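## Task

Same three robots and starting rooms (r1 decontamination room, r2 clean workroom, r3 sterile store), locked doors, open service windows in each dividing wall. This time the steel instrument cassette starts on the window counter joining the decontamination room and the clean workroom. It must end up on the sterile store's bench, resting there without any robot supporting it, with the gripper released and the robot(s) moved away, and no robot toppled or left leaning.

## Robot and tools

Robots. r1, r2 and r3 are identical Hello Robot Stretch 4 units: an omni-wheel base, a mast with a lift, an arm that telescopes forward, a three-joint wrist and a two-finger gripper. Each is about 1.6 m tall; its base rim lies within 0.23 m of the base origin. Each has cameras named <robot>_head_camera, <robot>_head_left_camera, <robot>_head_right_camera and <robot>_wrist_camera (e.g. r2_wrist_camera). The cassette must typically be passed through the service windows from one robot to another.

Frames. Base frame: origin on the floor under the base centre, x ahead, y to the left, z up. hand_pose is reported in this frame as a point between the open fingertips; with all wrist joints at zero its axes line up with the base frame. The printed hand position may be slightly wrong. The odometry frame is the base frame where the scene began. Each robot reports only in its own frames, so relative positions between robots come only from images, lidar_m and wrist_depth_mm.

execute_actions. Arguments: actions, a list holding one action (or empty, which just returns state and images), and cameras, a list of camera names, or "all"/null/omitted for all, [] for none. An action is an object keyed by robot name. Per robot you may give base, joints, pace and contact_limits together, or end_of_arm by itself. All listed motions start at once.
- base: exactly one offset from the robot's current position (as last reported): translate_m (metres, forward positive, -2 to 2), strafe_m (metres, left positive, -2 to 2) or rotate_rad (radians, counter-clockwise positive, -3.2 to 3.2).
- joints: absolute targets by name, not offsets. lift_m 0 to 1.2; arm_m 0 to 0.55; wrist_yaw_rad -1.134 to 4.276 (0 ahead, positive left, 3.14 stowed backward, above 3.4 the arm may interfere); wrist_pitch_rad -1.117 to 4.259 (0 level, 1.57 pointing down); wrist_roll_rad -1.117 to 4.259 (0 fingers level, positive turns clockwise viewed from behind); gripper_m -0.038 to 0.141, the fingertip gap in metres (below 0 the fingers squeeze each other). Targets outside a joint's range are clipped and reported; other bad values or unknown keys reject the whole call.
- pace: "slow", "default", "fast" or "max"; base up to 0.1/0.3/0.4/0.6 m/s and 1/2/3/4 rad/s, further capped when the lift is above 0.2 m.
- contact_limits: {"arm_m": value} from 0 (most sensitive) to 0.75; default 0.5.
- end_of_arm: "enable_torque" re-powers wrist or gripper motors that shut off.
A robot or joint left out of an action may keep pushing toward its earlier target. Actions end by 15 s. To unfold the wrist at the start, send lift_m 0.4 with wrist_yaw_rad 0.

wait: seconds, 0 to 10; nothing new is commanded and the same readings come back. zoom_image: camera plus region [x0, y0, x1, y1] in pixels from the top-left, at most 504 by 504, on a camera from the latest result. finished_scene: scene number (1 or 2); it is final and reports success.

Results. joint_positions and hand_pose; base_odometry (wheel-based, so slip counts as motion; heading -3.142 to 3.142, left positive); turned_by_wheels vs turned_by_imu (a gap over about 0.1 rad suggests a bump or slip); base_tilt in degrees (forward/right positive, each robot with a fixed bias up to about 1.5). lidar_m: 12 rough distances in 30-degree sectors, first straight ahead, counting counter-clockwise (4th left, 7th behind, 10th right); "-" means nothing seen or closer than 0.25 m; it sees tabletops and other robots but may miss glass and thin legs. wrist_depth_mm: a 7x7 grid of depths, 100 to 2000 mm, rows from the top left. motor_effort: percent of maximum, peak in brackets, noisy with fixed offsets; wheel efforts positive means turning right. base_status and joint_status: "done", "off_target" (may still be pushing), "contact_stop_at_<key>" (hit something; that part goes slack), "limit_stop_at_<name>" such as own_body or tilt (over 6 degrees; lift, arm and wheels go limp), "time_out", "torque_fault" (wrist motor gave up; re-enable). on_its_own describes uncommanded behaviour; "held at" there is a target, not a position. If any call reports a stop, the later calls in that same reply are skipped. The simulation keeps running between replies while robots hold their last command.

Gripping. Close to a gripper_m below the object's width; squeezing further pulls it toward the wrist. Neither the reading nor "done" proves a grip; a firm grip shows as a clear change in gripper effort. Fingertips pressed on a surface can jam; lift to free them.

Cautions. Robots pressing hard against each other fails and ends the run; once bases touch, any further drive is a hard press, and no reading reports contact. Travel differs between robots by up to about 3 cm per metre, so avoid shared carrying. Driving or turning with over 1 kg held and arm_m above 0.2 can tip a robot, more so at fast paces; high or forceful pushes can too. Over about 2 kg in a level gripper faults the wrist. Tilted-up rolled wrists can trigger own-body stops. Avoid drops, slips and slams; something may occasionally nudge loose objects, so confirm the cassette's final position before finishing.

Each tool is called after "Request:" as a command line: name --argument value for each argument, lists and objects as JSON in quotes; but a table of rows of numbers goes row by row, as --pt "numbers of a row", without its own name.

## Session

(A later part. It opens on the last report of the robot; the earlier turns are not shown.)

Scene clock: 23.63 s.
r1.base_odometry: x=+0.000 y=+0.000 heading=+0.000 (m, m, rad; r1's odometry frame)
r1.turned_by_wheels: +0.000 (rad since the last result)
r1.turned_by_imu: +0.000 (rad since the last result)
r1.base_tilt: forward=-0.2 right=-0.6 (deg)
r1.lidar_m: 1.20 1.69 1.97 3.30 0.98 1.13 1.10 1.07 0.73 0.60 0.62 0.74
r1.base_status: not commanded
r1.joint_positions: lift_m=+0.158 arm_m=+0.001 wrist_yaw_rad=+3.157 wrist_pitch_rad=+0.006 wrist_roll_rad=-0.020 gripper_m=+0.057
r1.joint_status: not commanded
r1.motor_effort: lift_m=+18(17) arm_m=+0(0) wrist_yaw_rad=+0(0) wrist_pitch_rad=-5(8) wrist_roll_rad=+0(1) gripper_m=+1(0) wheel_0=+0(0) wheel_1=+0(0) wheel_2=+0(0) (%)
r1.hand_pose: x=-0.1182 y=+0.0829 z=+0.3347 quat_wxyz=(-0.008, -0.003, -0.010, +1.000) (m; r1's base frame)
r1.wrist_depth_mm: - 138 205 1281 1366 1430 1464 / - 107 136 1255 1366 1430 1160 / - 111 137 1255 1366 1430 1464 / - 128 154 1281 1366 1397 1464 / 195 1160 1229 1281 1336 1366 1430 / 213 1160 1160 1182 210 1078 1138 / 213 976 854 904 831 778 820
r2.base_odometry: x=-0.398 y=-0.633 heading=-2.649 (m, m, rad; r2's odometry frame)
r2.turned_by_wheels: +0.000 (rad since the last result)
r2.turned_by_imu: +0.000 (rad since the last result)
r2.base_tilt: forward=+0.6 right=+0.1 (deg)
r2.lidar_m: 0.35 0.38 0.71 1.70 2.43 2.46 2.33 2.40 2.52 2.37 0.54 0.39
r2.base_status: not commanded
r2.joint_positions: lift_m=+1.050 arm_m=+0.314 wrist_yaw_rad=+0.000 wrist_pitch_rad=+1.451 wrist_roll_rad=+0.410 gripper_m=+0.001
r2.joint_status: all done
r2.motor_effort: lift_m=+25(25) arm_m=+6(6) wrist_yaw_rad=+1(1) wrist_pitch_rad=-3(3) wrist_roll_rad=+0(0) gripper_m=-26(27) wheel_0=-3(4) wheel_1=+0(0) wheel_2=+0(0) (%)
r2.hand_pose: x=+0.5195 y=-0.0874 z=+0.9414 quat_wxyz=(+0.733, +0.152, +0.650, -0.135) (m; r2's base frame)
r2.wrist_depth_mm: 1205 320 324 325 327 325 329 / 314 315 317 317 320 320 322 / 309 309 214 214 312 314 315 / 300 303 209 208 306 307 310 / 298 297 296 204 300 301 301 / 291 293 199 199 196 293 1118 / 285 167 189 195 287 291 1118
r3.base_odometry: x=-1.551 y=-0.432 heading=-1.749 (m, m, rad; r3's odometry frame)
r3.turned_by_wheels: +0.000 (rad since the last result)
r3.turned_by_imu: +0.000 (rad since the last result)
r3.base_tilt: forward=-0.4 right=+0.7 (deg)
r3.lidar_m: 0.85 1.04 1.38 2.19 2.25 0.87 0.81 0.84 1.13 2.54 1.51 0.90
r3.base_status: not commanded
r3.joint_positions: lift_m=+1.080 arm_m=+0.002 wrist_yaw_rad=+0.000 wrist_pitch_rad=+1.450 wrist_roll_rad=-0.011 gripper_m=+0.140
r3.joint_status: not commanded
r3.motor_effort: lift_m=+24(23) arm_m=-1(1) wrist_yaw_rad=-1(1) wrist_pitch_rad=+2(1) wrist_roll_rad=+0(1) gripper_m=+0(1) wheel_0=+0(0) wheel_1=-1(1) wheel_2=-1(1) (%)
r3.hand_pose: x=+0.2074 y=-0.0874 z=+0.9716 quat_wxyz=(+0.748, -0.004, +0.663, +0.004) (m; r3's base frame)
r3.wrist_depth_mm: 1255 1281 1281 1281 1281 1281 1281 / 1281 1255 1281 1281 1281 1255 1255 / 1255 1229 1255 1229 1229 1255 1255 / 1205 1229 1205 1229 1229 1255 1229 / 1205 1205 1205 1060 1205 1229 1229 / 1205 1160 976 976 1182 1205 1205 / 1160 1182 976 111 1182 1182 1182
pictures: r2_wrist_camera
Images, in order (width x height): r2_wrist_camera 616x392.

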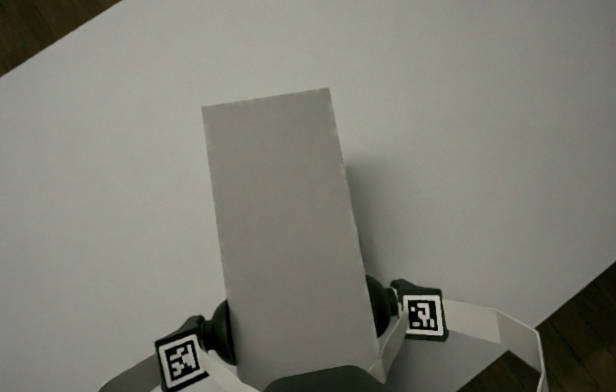

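Request:
execute_actions --actions '[{"r2":{"base":{"translate_m":-0.6},"joints":{"arm_m":0.03,"wrist_roll_rad":0,"gripper_m":-0.01}}}]' --cameras '[]'

Request:
execute_actions --actions '[{"r2":{"base":{"rotate_rad":-2.95},"pace":"slow"}}]' --cameras '[]'

Request:
execute_actions --actions '[{"r2":{"base":{"translate_m":1.0}}}]' --cameras '["r2_head_camera","r2_head_left_camera","r3_head_camera"]'

Scene clock: 27.43 s.
r1.base_odometry: x=+0.000 y=+0.000 heading=+0.000 (m, m, rad; r1's odometry frame)
r1.turned_by_wheels: +0.000 (rad since the last result)
r1.turned_by_imu: -0.002 (rad since the last result)
r1.base_tilt: forward=-0.1 right=-0.6 (deg)
r1.lidar_m: 1.22 1.66 1.94 3.31 1.00 1.14 1.08 1.09 0.77 0.63 0.61 0.71
r1.base_status: not commanded
r1.joint_positions: lift_m=+0.158 arm_m=+0.001 wrist_yaw_rad=+3.157 wrist_pitch_rad=+0.006 wrist_roll_rad=-0.020 gripper_m=+0.057
r1.joint_status: not commanded
r1.motor_effort: lift_m=+18(19) arm_m=+0(0) wrist_yaw_rad=+0(0) wrist_pitch_rad=-7(8) wrist_roll_rad=-1(1) gripper_m=-2(1) wheel_0=+0(0) wheel_1=+0(0) wheel_2=+0(0) (%)
r1.hand_pose: x=-0.1182 y=+0.0829 z=+0.3347 quat_wxyz=(-0.008, -0.003, -0.010, +1.000) (m; r1's base frame)
r1.wrist_depth_mm: - 138 205 1281 1366 1430 1464 / - 107 137 1281 1336 1397 1182 / - 111 138 1281 1336 1397 1464 / - 127 154 1281 1308 1430 1464 / 195 1138 1229 1281 1308 1430 1430 / 212 1160 1182 1182 211 1098 1098 / 213 976 854 904 842 778 798
r2.base_odometry: x=+0.131 y=-0.350 heading=-2.650 (m, m, rad; r2's odometry frame)
r2.turned_by_wheels: +0.000 (rad since the last result)
r2.turned_by_imu: +0.001 (rad since the last result)
r2.base_tilt: forward=+0.5 right=+0.1 (deg)
r2.lidar_m: 0.96 1.15 1.50 2.33 2.40 1.80 1.63 1.64 2.39 2.40 1.67 0.32
r2.base_status: done
r2.joint_positions: lift_m=+1.050 arm_m=+0.031 wrist_yaw_rad=+0.000 wrist_pitch_rad=+1.451 wrist_roll_rad=+0.000 gripper_m=-0.009
r2.joint_status: all done
r2.motor_effort: lift_m=+25(25) arm_m=-5(6) wrist_yaw_rad=+2(0) wrist_pitch_rad=-3(4) wrist_roll_rad=-2(6) gripper_m=-29(27) wheel_0=-2(6) wheel_1=-1(6) wheel_2=-1(10) (%)
r2.hand_pose: x=+0.2362 y=-0.0874 z=+0.9414 quat_wxyz=(+0.748, +0.000, +0.664, +0.000) (m; r2's base frame)
r2.wrist_depth_mm: 1138 1182 1205 1255 1255 1255 1281 / 1182 1182 1182 1229 1255 1255 1255 / 1138 1160 213 212 1229 1255 1255 / 1118 1160 207 207 1205 1205 1205 / 1098 1160 203 202 1160 1160 1160 / 1078 1098 198 196 196 1138 1160 / 1078 167 190 192 1118 1138 1138
r3.base_odometry: x=-1.551 y=-0.432 heading=-1.749 (m, m, rad; r3's odometry frame)
r3.turned_by_wheels: +0.000 (rad since the last result)
r3.turned_by_imu: -0.001 (rad since the last result)
r3.base_tilt: forward=-0.3 right=+0.8 (deg)
r3.lidar_m: 0.85 1.02 1.37 2.20 2.23 0.88 0.81 0.85 1.12 2.55 1.52 0.90
r3.base_status: not commanded
r3.joint_positions: lift_m=+1.080 arm_m=+0.002 wrist_yaw_rad=+0.000 wrist_pitch_rad=+1.450 wrist_roll_rad=-0.011 gripper_m=+0.140
r3.joint_status: not commanded
r3.motor_effort: lift_m=+23(24) arm_m=-1(1) wrist_yaw_rad=+0(0) wrist_pitch_rad=+2(2) wrist_roll_rad=+1(2) gripper_m=+0(0) wheel_0=+0(0) wheel_1=-1(1) wheel_2=-1(1) (%)
r3.hand_pose: x=+0.2074 y=-0.0874 z=+0.9716 quat_wxyz=(+0.748, -0.004, +0.663, +0.004) (m; r3's base frame)
r3.wrist_depth_mm: 1255 1281 1281 1308 1308 1336 1308 / 1281 1255 1281 1255 1255 1255 1281 / 1229 1255 1255 1255 1229 1255 1281 / 1205 1229 1255 1229 1229 1255 1229 / 1205 1205 1205 1060 1229 1205 1229 / 1182 1182 991 960 1205 1182 1205 / 1160 1160 976 111 1182 1160 1182
pictures: none
No camera images: the call's "cameras" was empty. Leave "cameras" out to get every camera's image.

Scene clock: 31.67 s.
r1.base_odometry: x=+0.000 y=+0.000 heading=+0.000 (m, m, rad; r1's odometry frame)
r1.turned_by_wheels: +0.000 (rad since the last result)
r1.turned_by_imu: -0.002 (rad since the last result)
r1.base_tilt: forward=-0.2 right=-0.6 (deg)
r1.lidar_m: 1.24 1.68 1.94 3.32 0.99 1.16 1.07 1.07 0.74 0.62 0.61 0.73
r1.base_status: not commanded
r1.joint_positions: lift_m=+0.158 arm_m=+0.001 wrist_yaw_rad=+3.157 wrist_pitch_rad=+0.006 wrist_roll_rad=-0.020 gripper_m=+0.057
r1.joint_status: not commanded
r1.motor_effort: lift_m=+18(18) arm_m=+0(0) wrist_yaw_rad=+0(0) wrist_pitch_rad=-6(7) wrist_roll_rad=-1(0) gripper_m=+2(3) wheel_0=+0(0) wheel_1=+0(0) wheel_2=+0(0) (%)
r1.hand_pose: x=-0.1182 y=+0.0829 z=+0.3347 quat_wxyz=(-0.008, -0.003, -0.010, +1.000) (m; r1's base frame)
r1.wrist_depth_mm: - 137 205 1255 1366 1430 1430 / - 107 136 1281 1366 1430 1138 / - 111 137 1281 1336 1430 1464 / - 127 154 1281 1336 1397 1464 / 195 1160 1229 1255 1336 1430 1430 / 213 1160 1182 1205 211 1078 1118 / 213 976 854 904 854 778 831
r2.base_odometry: x=+0.131 y=-0.350 heading=+0.684 (m, m, rad; r2's odometry frame)
r2.turned_by_wheels: -2.949 (rad since the last result)
r2.turned_by_imu: -2.882 (rad since the last result)
r2.base_tilt: forward=+0.6 right=+0.1 (deg)
r2.lidar_m: 1.53 1.91 2.42 2.38 1.39 0.98 0.93 1.25 1.91 2.34 2.13 0.31
r2.base_status: done
r2.joint_positions: lift_m=+1.050 arm_m=+0.031 wrist_yaw_rad=+0.000 wrist_pitch_rad=+1.451 wrist_roll_rad=+0.000 gripper_m=-0.009
r2.joint_status: not commanded
r2.motor_effort: lift_m=+25(25) arm_m=-5(5) wrist_yaw_rad=+2(1) wrist_pitch_rad=-4(5) wrist_roll_rad=-2(1) gripper_m=-25(25) wheel_0=+3(6) wheel_1=+3(6) wheel_2=+4(6) (%)
r2.hand_pose: x=+0.2363 y=-0.0874 z=+0.9414 quat_wxyz=(+0.748, +0.000, +0.664, +0.000) (m; r2's base frame)
r2.wrist_depth_mm: 1205 1205 1255 1255 1255 1308 1281 / 1160 1205 1182 1205 1229 1255 1281 / 1138 1182 211 213 1205 1229 1229 / 1098 1138 207 208 1229 1205 1229 / 1098 1118 203 202 1160 1138 1205 / 1078 1098 197 197 196 1160 1160 / 1060 167 190 191 1078 1098 1138
r3.base_odometry: x=-1.551 y=-0.432 heading=-1.749 (m, m, rad; r3's odometry frame)
r3.turned_by_wheels: +0.000 (rad since the last result)
r3.turned_by_imu: -0.001 (rad since the last result)
r3.base_tilt: forward=-0.4 right=+0.7 (deg)
r3.lidar_m: 0.85 1.03 1.37 2.20 2.27 0.87 0.81 0.83 1.13 2.54 1.53 0.90
r3.base_status: not commanded
r3.joint_positions: lift_m=+1.080 arm_m=+0.002 wrist_yaw_rad=+0.000 wrist_pitch_rad=+1.450 wrist_roll_rad=-0.011 gripper_m=+0.140
r3.joint_status: not commanded
r3.motor_effort: lift_m=+24(24) arm_m=-1(1) wrist_yaw_rad=+0(1) wrist_pitch_rad=+1(1) wrist_roll_rad=+2(1) gripper_m=+1(1) wheel_0=+0(0) wheel_1=-1(1) wheel_2=-1(1) (%)
r3.hand_pose: x=+0.2074 y=-0.0874 z=+0.9716 quat_wxyz=(+0.748, -0.004, +0.663, +0.004) (m; r3's base frame)
r3.wrist_depth_mm: 1255 1281 1281 1281 1281 1281 1308 / 1255 1255 1255 1281 1255 1281 1281 / 1229 1229 1255 1255 1255 1255 1255 / 1205 1229 1229 1205 1229 1229 1255 / 1205 1205 1229 1060 1229 1229 1229 / 1205 1182 960 991 1205 1229 1205 / 1160 1182 976 111 1182 1182 1182
pictures: none
No camera images: the call's "cameras" was empty. Leave "cameras" out to get every camera's image.

Scene clock: 36.50 s.
r1.base_odometry: x=+0.000 y=+0.000 heading=+0.000 (m, m, rad; r1's odometry frame)
r1.turned_by_wheels: +0.000 (rad since the last result)
r1.turned_by_imu: -0.002 (rad since the last result)
r1.base_tilt: forward=-0.2 right=-0.6 (deg)
r1.lidar_m: 1.21 1.66 1.98 3.32 0.99 1.13 1.08 1.08 0.75 0.62 0.62 0.71
r1.base_status: not commanded
r1.joint_positions: lift_m=+0.158 arm_m=+0.001 wrist_yaw_rad=+3.157 wrist_pitch_rad=+0.006 wrist_roll_rad=-0.020 gripper_m=+0.057
r1.joint_status: not commanded
r1.motor_effort: lift_m=+18(18) arm_m=+0(0) wrist_yaw_rad=+0(0) wrist_pitch_rad=-8(7) wrist_roll_rad=-1(1) gripper_m=-3(2) wheel_0=+0(0) wheel_1=+0(0) wheel_2=+0(0) (%)
r1.hand_pose: x=-0.1182 y=+0.0829 z=+0.3347 quat_wxyz=(-0.008, -0.003, -0.010, +1.000) (m; r1's base frame)
r1.wrist_depth_mm: - 138 204 1308 1336 1430 1499 / - 107 137 1281 1336 1397 1160 / - 111 137 1281 1366 1430 1430 / - 128 154 1281 1308 1397 1464 / 195 1160 1205 1281 1336 1430 1430 / 213 1160 1182 1229 211 1098 1138 / 213 960 854 904 854 778 820
r2.base_odometry: x=+0.905 y=+0.283 heading=+0.685 (m, m, rad; r2's odometry frame)
r2.turned_by_wheels: +0.000 (rad since the last result)
r2.turned_by_imu: +0.002 (rad since the last result)
r2.base_tilt: forward=+0.6 right=+0.1 (deg)
r2.lidar_m: 0.54 0.61 1.30 2.23 2.46 1.98 2.09 2.32 2.53 1.81 0.71 0.32
r2.base_status: done
r2.joint_positions: lift_m=+1.050 arm_m=+0.031 wrist_yaw_rad=+0.000 wrist_pitch_rad=+1.451 wrist_roll_rad=+0.000 gripper_m=-0.009
r2.joint_status: not commanded
r2.motor_effort: lift_m=+25(25) arm_m=-5(5) wrist_yaw_rad=+1(1) wrist_pitch_rad=-4(4) wrist_roll_rad=-2(2) gripper_m=-24(27) wheel_0=+1(7) wheel_1=+0(6) wheel_2=+0(12) (%)
r2.hand_pose: x=+0.2363 y=-0.0874 z=+0.9414 quat_wxyz=(+0.748, +0.000, +0.664, +0.000) (m; r2's base frame)
r2.wrist_depth_mm: 788 788 809 798 820 820 820 / 1060 1060 1025 960 1098 1078 1078 / 1138 1160 212 212 1229 1229 1229 / 1118 1138 207 206 1182 1205 1255 / 1098 1118 204 202 1182 1160 1182 / 1098 1098 198 197 196 1160 1160 / 1060 167 190 193 1118 1098 1118
r3.base_odometry: x=-1.551 y=-0.432 heading=-1.749 (m, m, rad; r3's odometry frame)
r3.turned_by_wheels: +0.000 (rad since the last result)
r3.turned_by_imu: -0.001 (rad since the last result)
r3.base_tilt: forward=-0.3 right=+0.7 (deg)
r3.lidar_m: 0.84 1.03 1.36 2.20 2.25 0.86 0.81 0.85 1.11 2.54 1.52 0.91
r3.base_status: not commanded
r3.joint_positions: lift_m=+1.080 arm_m=+0.002 wrist_yaw_rad=+0.000 wrist_pitch_rad=+1.450 wrist_roll_rad=-0.011 gripper_m=+0.140
r3.joint_status: not commanded
r3.motor_effort: lift_m=+24(23) arm_m=-1(1) wrist_yaw_rad=-1(1) wrist_pitch_rad=+1(1) wrist_roll_rad=+1(1) gripper_m=+0(0) wheel_0=+0(0) wheel_1=-1(1) wheel_2=-1(1) (%)
r3.hand_pose: x=+0.2074 y=-0.0874 z=+0.9716 quat_wxyz=(+0.748, -0.004, +0.663, +0.004) (m; r3's base frame)
r3.wrist_depth_mm: 1255 1281 1281 1281 1281 1281 1281 / 1255 1255 1255 1255 1255 1281 1281 / 1255 1229 1229 1255 1255 1255 1255 / 1229 1229 1229 1229 1255 1229 1255 / 1182 1229 1205 1078 1205 1205 1205 / 1205 1182 991 991 1182 1205 1229 / 1160 1182 976 111 1182 1182 1182
pictures: r2_head_camera, r2_head_left_camera, r3_head_camera
Images, in order (width x height): r2_head_camera 420x560, r2_head_left_camera 420x672, r3_head_camera 420x560.

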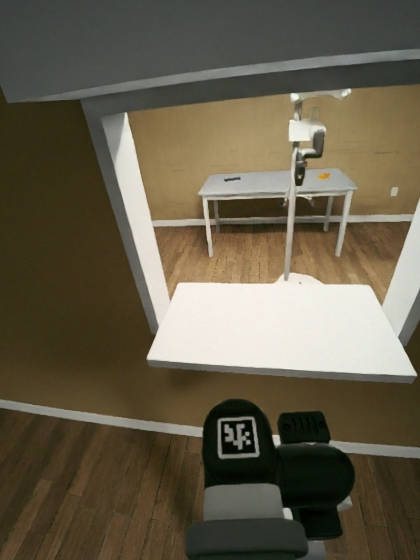

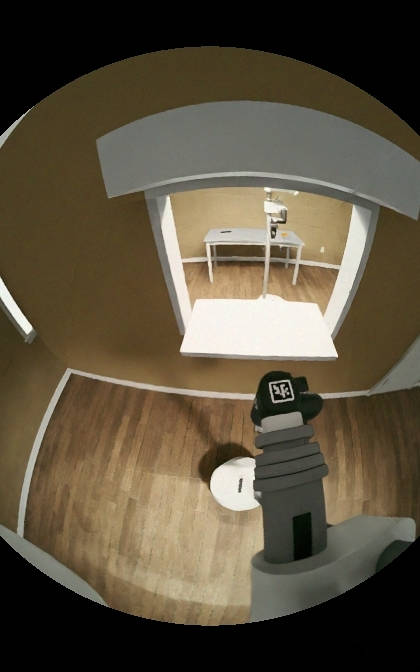

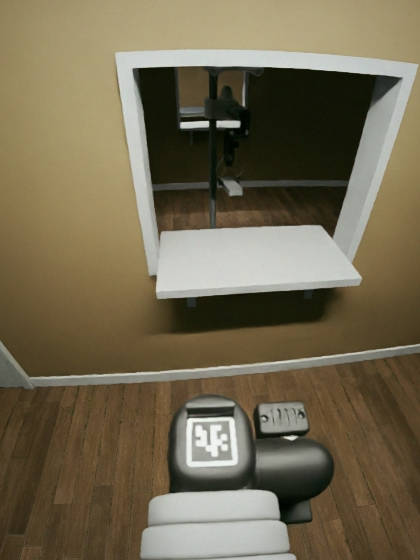

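Request:
execute_actions --actions '[{"r2":{"base":{"translate_m":0.08},"joints":{"arm_m":0.5}}}]' --cameras '[]'

Request:
execute_actions --actions '[{"r2":{"joints":{"lift_m":1.0},"pace":"slow"}}]' --cameras '["r2_wrist_camera","r3_head_camera"]'

Scene clock: 39.13 s.
r1.base_odometry: x=+0.000 y=+0.000 heading=+0.000 (m, m, rad; r1's odometry frame)
r1.turned_by_wheels: +0.000 (rad since the last result)
r1.turned_by_imu: -0.001 (rad since the last result)
r1.base_tilt: forward=-0.2 right=-0.6 (deg)
r1.lidar_m: 1.23 1.67 1.94 3.33 0.97 1.14 1.10 1.08 0.74 0.63 0.60 0.74
r1.base_status: not commanded
r1.joint_positions: lift_m=+0.158 arm_m=+0.001 wrist_yaw_rad=+3.157 wrist_pitch_rad=+0.006 wrist_roll_rad=-0.020 gripper_m=+0.057
r1.joint_status: not commanded
r1.motor_effort: lift_m=+19(18) arm_m=+0(0) wrist_yaw_rad=+0(0) wrist_pitch_rad=-6(5) wrist_roll_rad=-1(1) gripper_m=-1(1) wheel_0=+0(0) wheel_1=+0(0) wheel_2=+0(0) (%)
r1.hand_pose: x=-0.1182 y=+0.0829 z=+0.3347 quat_wxyz=(-0.008, -0.003, -0.010, +1.000) (m; r1's base frame)
r1.wrist_depth_mm: - 138 204 1308 1336 1430 1464 / - 107 136 1281 1336 1430 1160 / - 111 137 1281 1336 1430 1464 / - 127 154 1281 1336 1430 1464 / 195 1182 1205 1281 1308 1430 1430 / 212 1138 1160 1182 211 1078 1118 / 213 976 842 904 854 778 820
r2.base_odometry: x=+0.967 y=+0.333 heading=+0.685 (m, m, rad; r2's odometry frame)
r2.turned_by_wheels: +0.000 (rad since the last result)
r2.turned_by_imu: +0.001 (rad since the last result)
r2.base_tilt: forward=+0.6 right=+0.1 (deg)
r2.lidar_m: 0.46 0.52 1.15 2.21 2.46 2.05 2.16 2.41 2.55 1.62 0.59 0.47
r2.base_status: done
r2.joint_positions: lift_m=+1.050 arm_m=+0.499 wrist_yaw_rad=+0.000 wrist_pitch_rad=+1.451 wrist_roll_rad=+0.000 gripper_m=-0.009
r2.joint_status: all done
r2.motor_effort: lift_m=+25(25) arm_m=+6(6) wrist_yaw_rad=+1(1) wrist_pitch_rad=-2(5) wrist_roll_rad=+0(1) gripper_m=-24(25) wheel_0=+2(4) wheel_1=+1(6) wheel_2=+0(10) (%)
r2.hand_pose: x=+0.7045 y=-0.0874 z=+0.9414 quat_wxyz=(+0.748, +0.000, +0.663, +0.000) (m; r2's base frame)
r2.wrist_depth_mm: 314 320 324 327 332 336 342 / 309 312 315 320 325 329 332 / 303 304 212 212 315 322 325 / 297 300 207 206 309 314 315 / 289 293 204 202 301 307 309 / 282 287 197 197 196 300 304 / 279 167 189 193 289 291 297
r3.base_odometry: x=-1.551 y=-0.432 heading=-1.749 (m, m, rad; r3's odometry frame)
r3.turned_by_wheels: +0.000 (rad since the last result)
r3.turned_by_imu: -0.001 (rad since the last result)
r3.base_tilt: forward=-0.3 right=+0.8 (deg)
r3.lidar_m: 0.85 1.02 1.38 2.19 2.26 0.88 0.82 0.85 1.11 2.54 1.54 0.90
r3.base_status: not commanded
r3.joint_positions: lift_m=+1.080 arm_m=+0.002 wrist_yaw_rad=+0.000 wrist_pitch_rad=+1.450 wrist_roll_rad=-0.011 gripper_m=+0.140
r3.joint_status: not commanded
r3.motor_effort: lift_m=+24(24) arm_m=-1(1) wrist_yaw_rad=+1(0) wrist_pitch_rad=+0(2) wrist_roll_rad=+0(0) gripper_m=+1(1) wheel_0=+0(0) wheel_1=-1(1) wheel_2=-1(1) (%)
r3.hand_pose: x=+0.2074 y=-0.0874 z=+0.9716 quat_wxyz=(+0.748, -0.004, +0.663, +0.004) (m; r3's base frame)
r3.wrist_depth_mm: 1255 1308 1255 1281 1281 1255 1281 / 1255 1255 1255 1255 1255 1281 1281 / 1255 1229 1229 1255 1255 1229 1255 / 1205 1229 1255 1229 1229 1255 1229 / 1205 1205 1205 1078 1229 1229 1229 / 1205 1182 960 991 1182 1205 1205 / 1182 1160 976 111 1205 1182 1160
pictures: none
No camera images: the call's "cameras" was empty. Leave "cameras" out to get every camera's image.

Scene clock: 40.43 s.
r1.base_odometry: x=+0.000 y=+0.000 heading=+0.000 (m, m, rad; r1's odometry frame)
r1.turned_by_wheels: +0.000 (rad since the last result)
r1.turned_by_imu: -0.001 (rad since the last result)
r1.base_tilt: forward=-0.2 right=-0.5 (deg)
r1.lidar_m: 1.24 1.69 1.97 3.32 0.98 1.11 1.09 1.08 0.74 0.63 0.61 0.72
r1.base_status: not commanded
r1.joint_positions: lift_m=+0.158 arm_m=+0.001 wrist_yaw_rad=+3.157 wrist_pitch_rad=+0.006 wrist_roll_rad=-0.020 gripper_m=+0.057
r1.joint_status: not commanded
r1.motor_effort: lift_m=+18(18) arm_m=+0(0) wrist_yaw_rad=+0(0) wrist_pitch_rad=-6(8) wrist_roll_rad=-1(1) gripper_m=+1(6) wheel_0=+0(0) wheel_1=+0(0) wheel_2=+0(0) (%)
r1.hand_pose: x=-0.1182 y=+0.0829 z=+0.3347 quat_wxyz=(-0.008, -0.003, -0.010, +1.000) (m; r1's base frame)
r1.wrist_depth_mm: - 138 204 1281 1336 1430 1464 / - 107 137 1281 1366 1430 1160 / - 111 137 1281 1308 1430 1464 / - 127 154 1255 1336 1397 1430 / 195 1160 1229 1281 1308 1430 1397 / 213 1138 1160 1205 211 1098 1138 / 213 976 866 904 854 778 842
r2.base_odometry: x=+0.967 y=+0.333 heading=+0.685 (m, m, rad; r2's odometry frame)
r2.turned_by_wheels: +0.000 (rad since the last result)
r2.turned_by_imu: +0.000 (rad since the last result)
r2.base_tilt: forward=+0.6 right=+0.1 (deg)
r2.lidar_m: 0.45 0.52 1.17 2.23 2.45 2.05 2.17 2.41 2.53 1.62 0.63 0.46
r2.base_status: not commanded
r2.joint_positions: lift_m=+1.000 arm_m=+0.499 wrist_yaw_rad=+0.000 wrist_pitch_rad=+1.451 wrist_roll_rad=+0.000 gripper_m=-0.009
r2.joint_status: all done
r2.motor_effort: lift_m=+17(23) arm_m=+5(5) wrist_yaw_rad=+1(0) wrist_pitch_rad=-2(2) wrist_roll_rad=-1(3) gripper_m=-27(23) wheel_0=+2(2) wheel_1=+1(1) wheel_2=+0(0) (%)
r2.hand_pose: x=+0.7045 y=-0.0874 z=+0.8920 quat_wxyz=(+0.748, +0.000, +0.663, +0.000) (m; r2's base frame)
r2.wrist_depth_mm: 264 267 272 274 279 281 285 / 259 263 264 268 272 276 279 / 252 256 212 213 265 268 273 / 247 250 208 206 259 260 265 / 241 245 203 202 255 257 259 / 237 239 198 197 196 253 254 / 232 166 189 193 241 244 248
r3.base_odometry: x=-1.551 y=-0.432 heading=-1.749 (m, m, rad; r3's odometry frame)
r3.turned_by_wheels: +0.000 (rad since the last result)
r3.turned_by_imu: +0.000 (rad since the last result)
r3.base_tilt: forward=-0.4 right=+0.8 (deg)
r3.lidar_m: 0.85 1.03 1.37 2.19 2.26 0.86 0.80 0.83 1.10 2.54 1.52 0.91
r3.base_status: not commanded
r3.joint_positions: lift_m=+1.080 arm_m=+0.002 wrist_yaw_rad=+0.000 wrist_pitch_rad=+1.450 wrist_roll_rad=-0.011 gripper_m=+0.140
r3.joint_status: not commanded
r3.motor_effort: lift_m=+24(24) arm_m=-1(1) wrist_yaw_rad=+0(0) wrist_pitch_rad=+0(1) wrist_roll_rad=+1(1) gripper_m=+1(1) wheel_0=+0(0) wheel_1=-1(1) wheel_2=-1(1) (%)
r3.hand_pose: x=+0.2074 y=-0.0874 z=+0.9716 quat_wxyz=(+0.748, -0.004, +0.663, +0.004) (m; r3's base frame)
r3.wrist_depth_mm: 1255 1281 1255 1281 1281 1281 1308 / 1255 1255 1255 1255 1281 1281 1255 / 1255 1229 1229 1229 1255 1281 1255 / 1205 1229 1229 1229 1229 1229 1255 / 1205 1229 1205 1060 1205 1229 1205 / 1182 1182 960 976 1182 1205 1205 / 1160 1160 960 111 1182 1182 1182
pictures: r2_wrist_camera, r3_head_camera
Images, in order (width x height): r2_wrist_camera 616x392, r3_head_camera 420x560.

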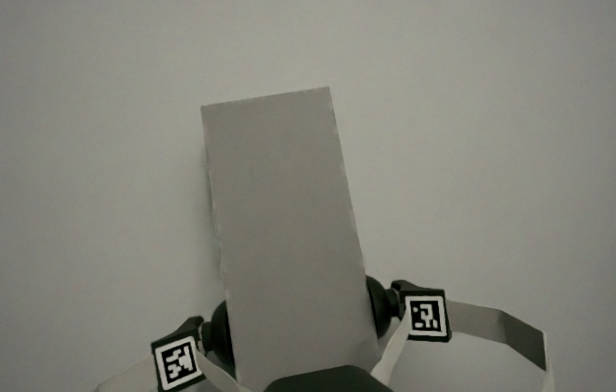

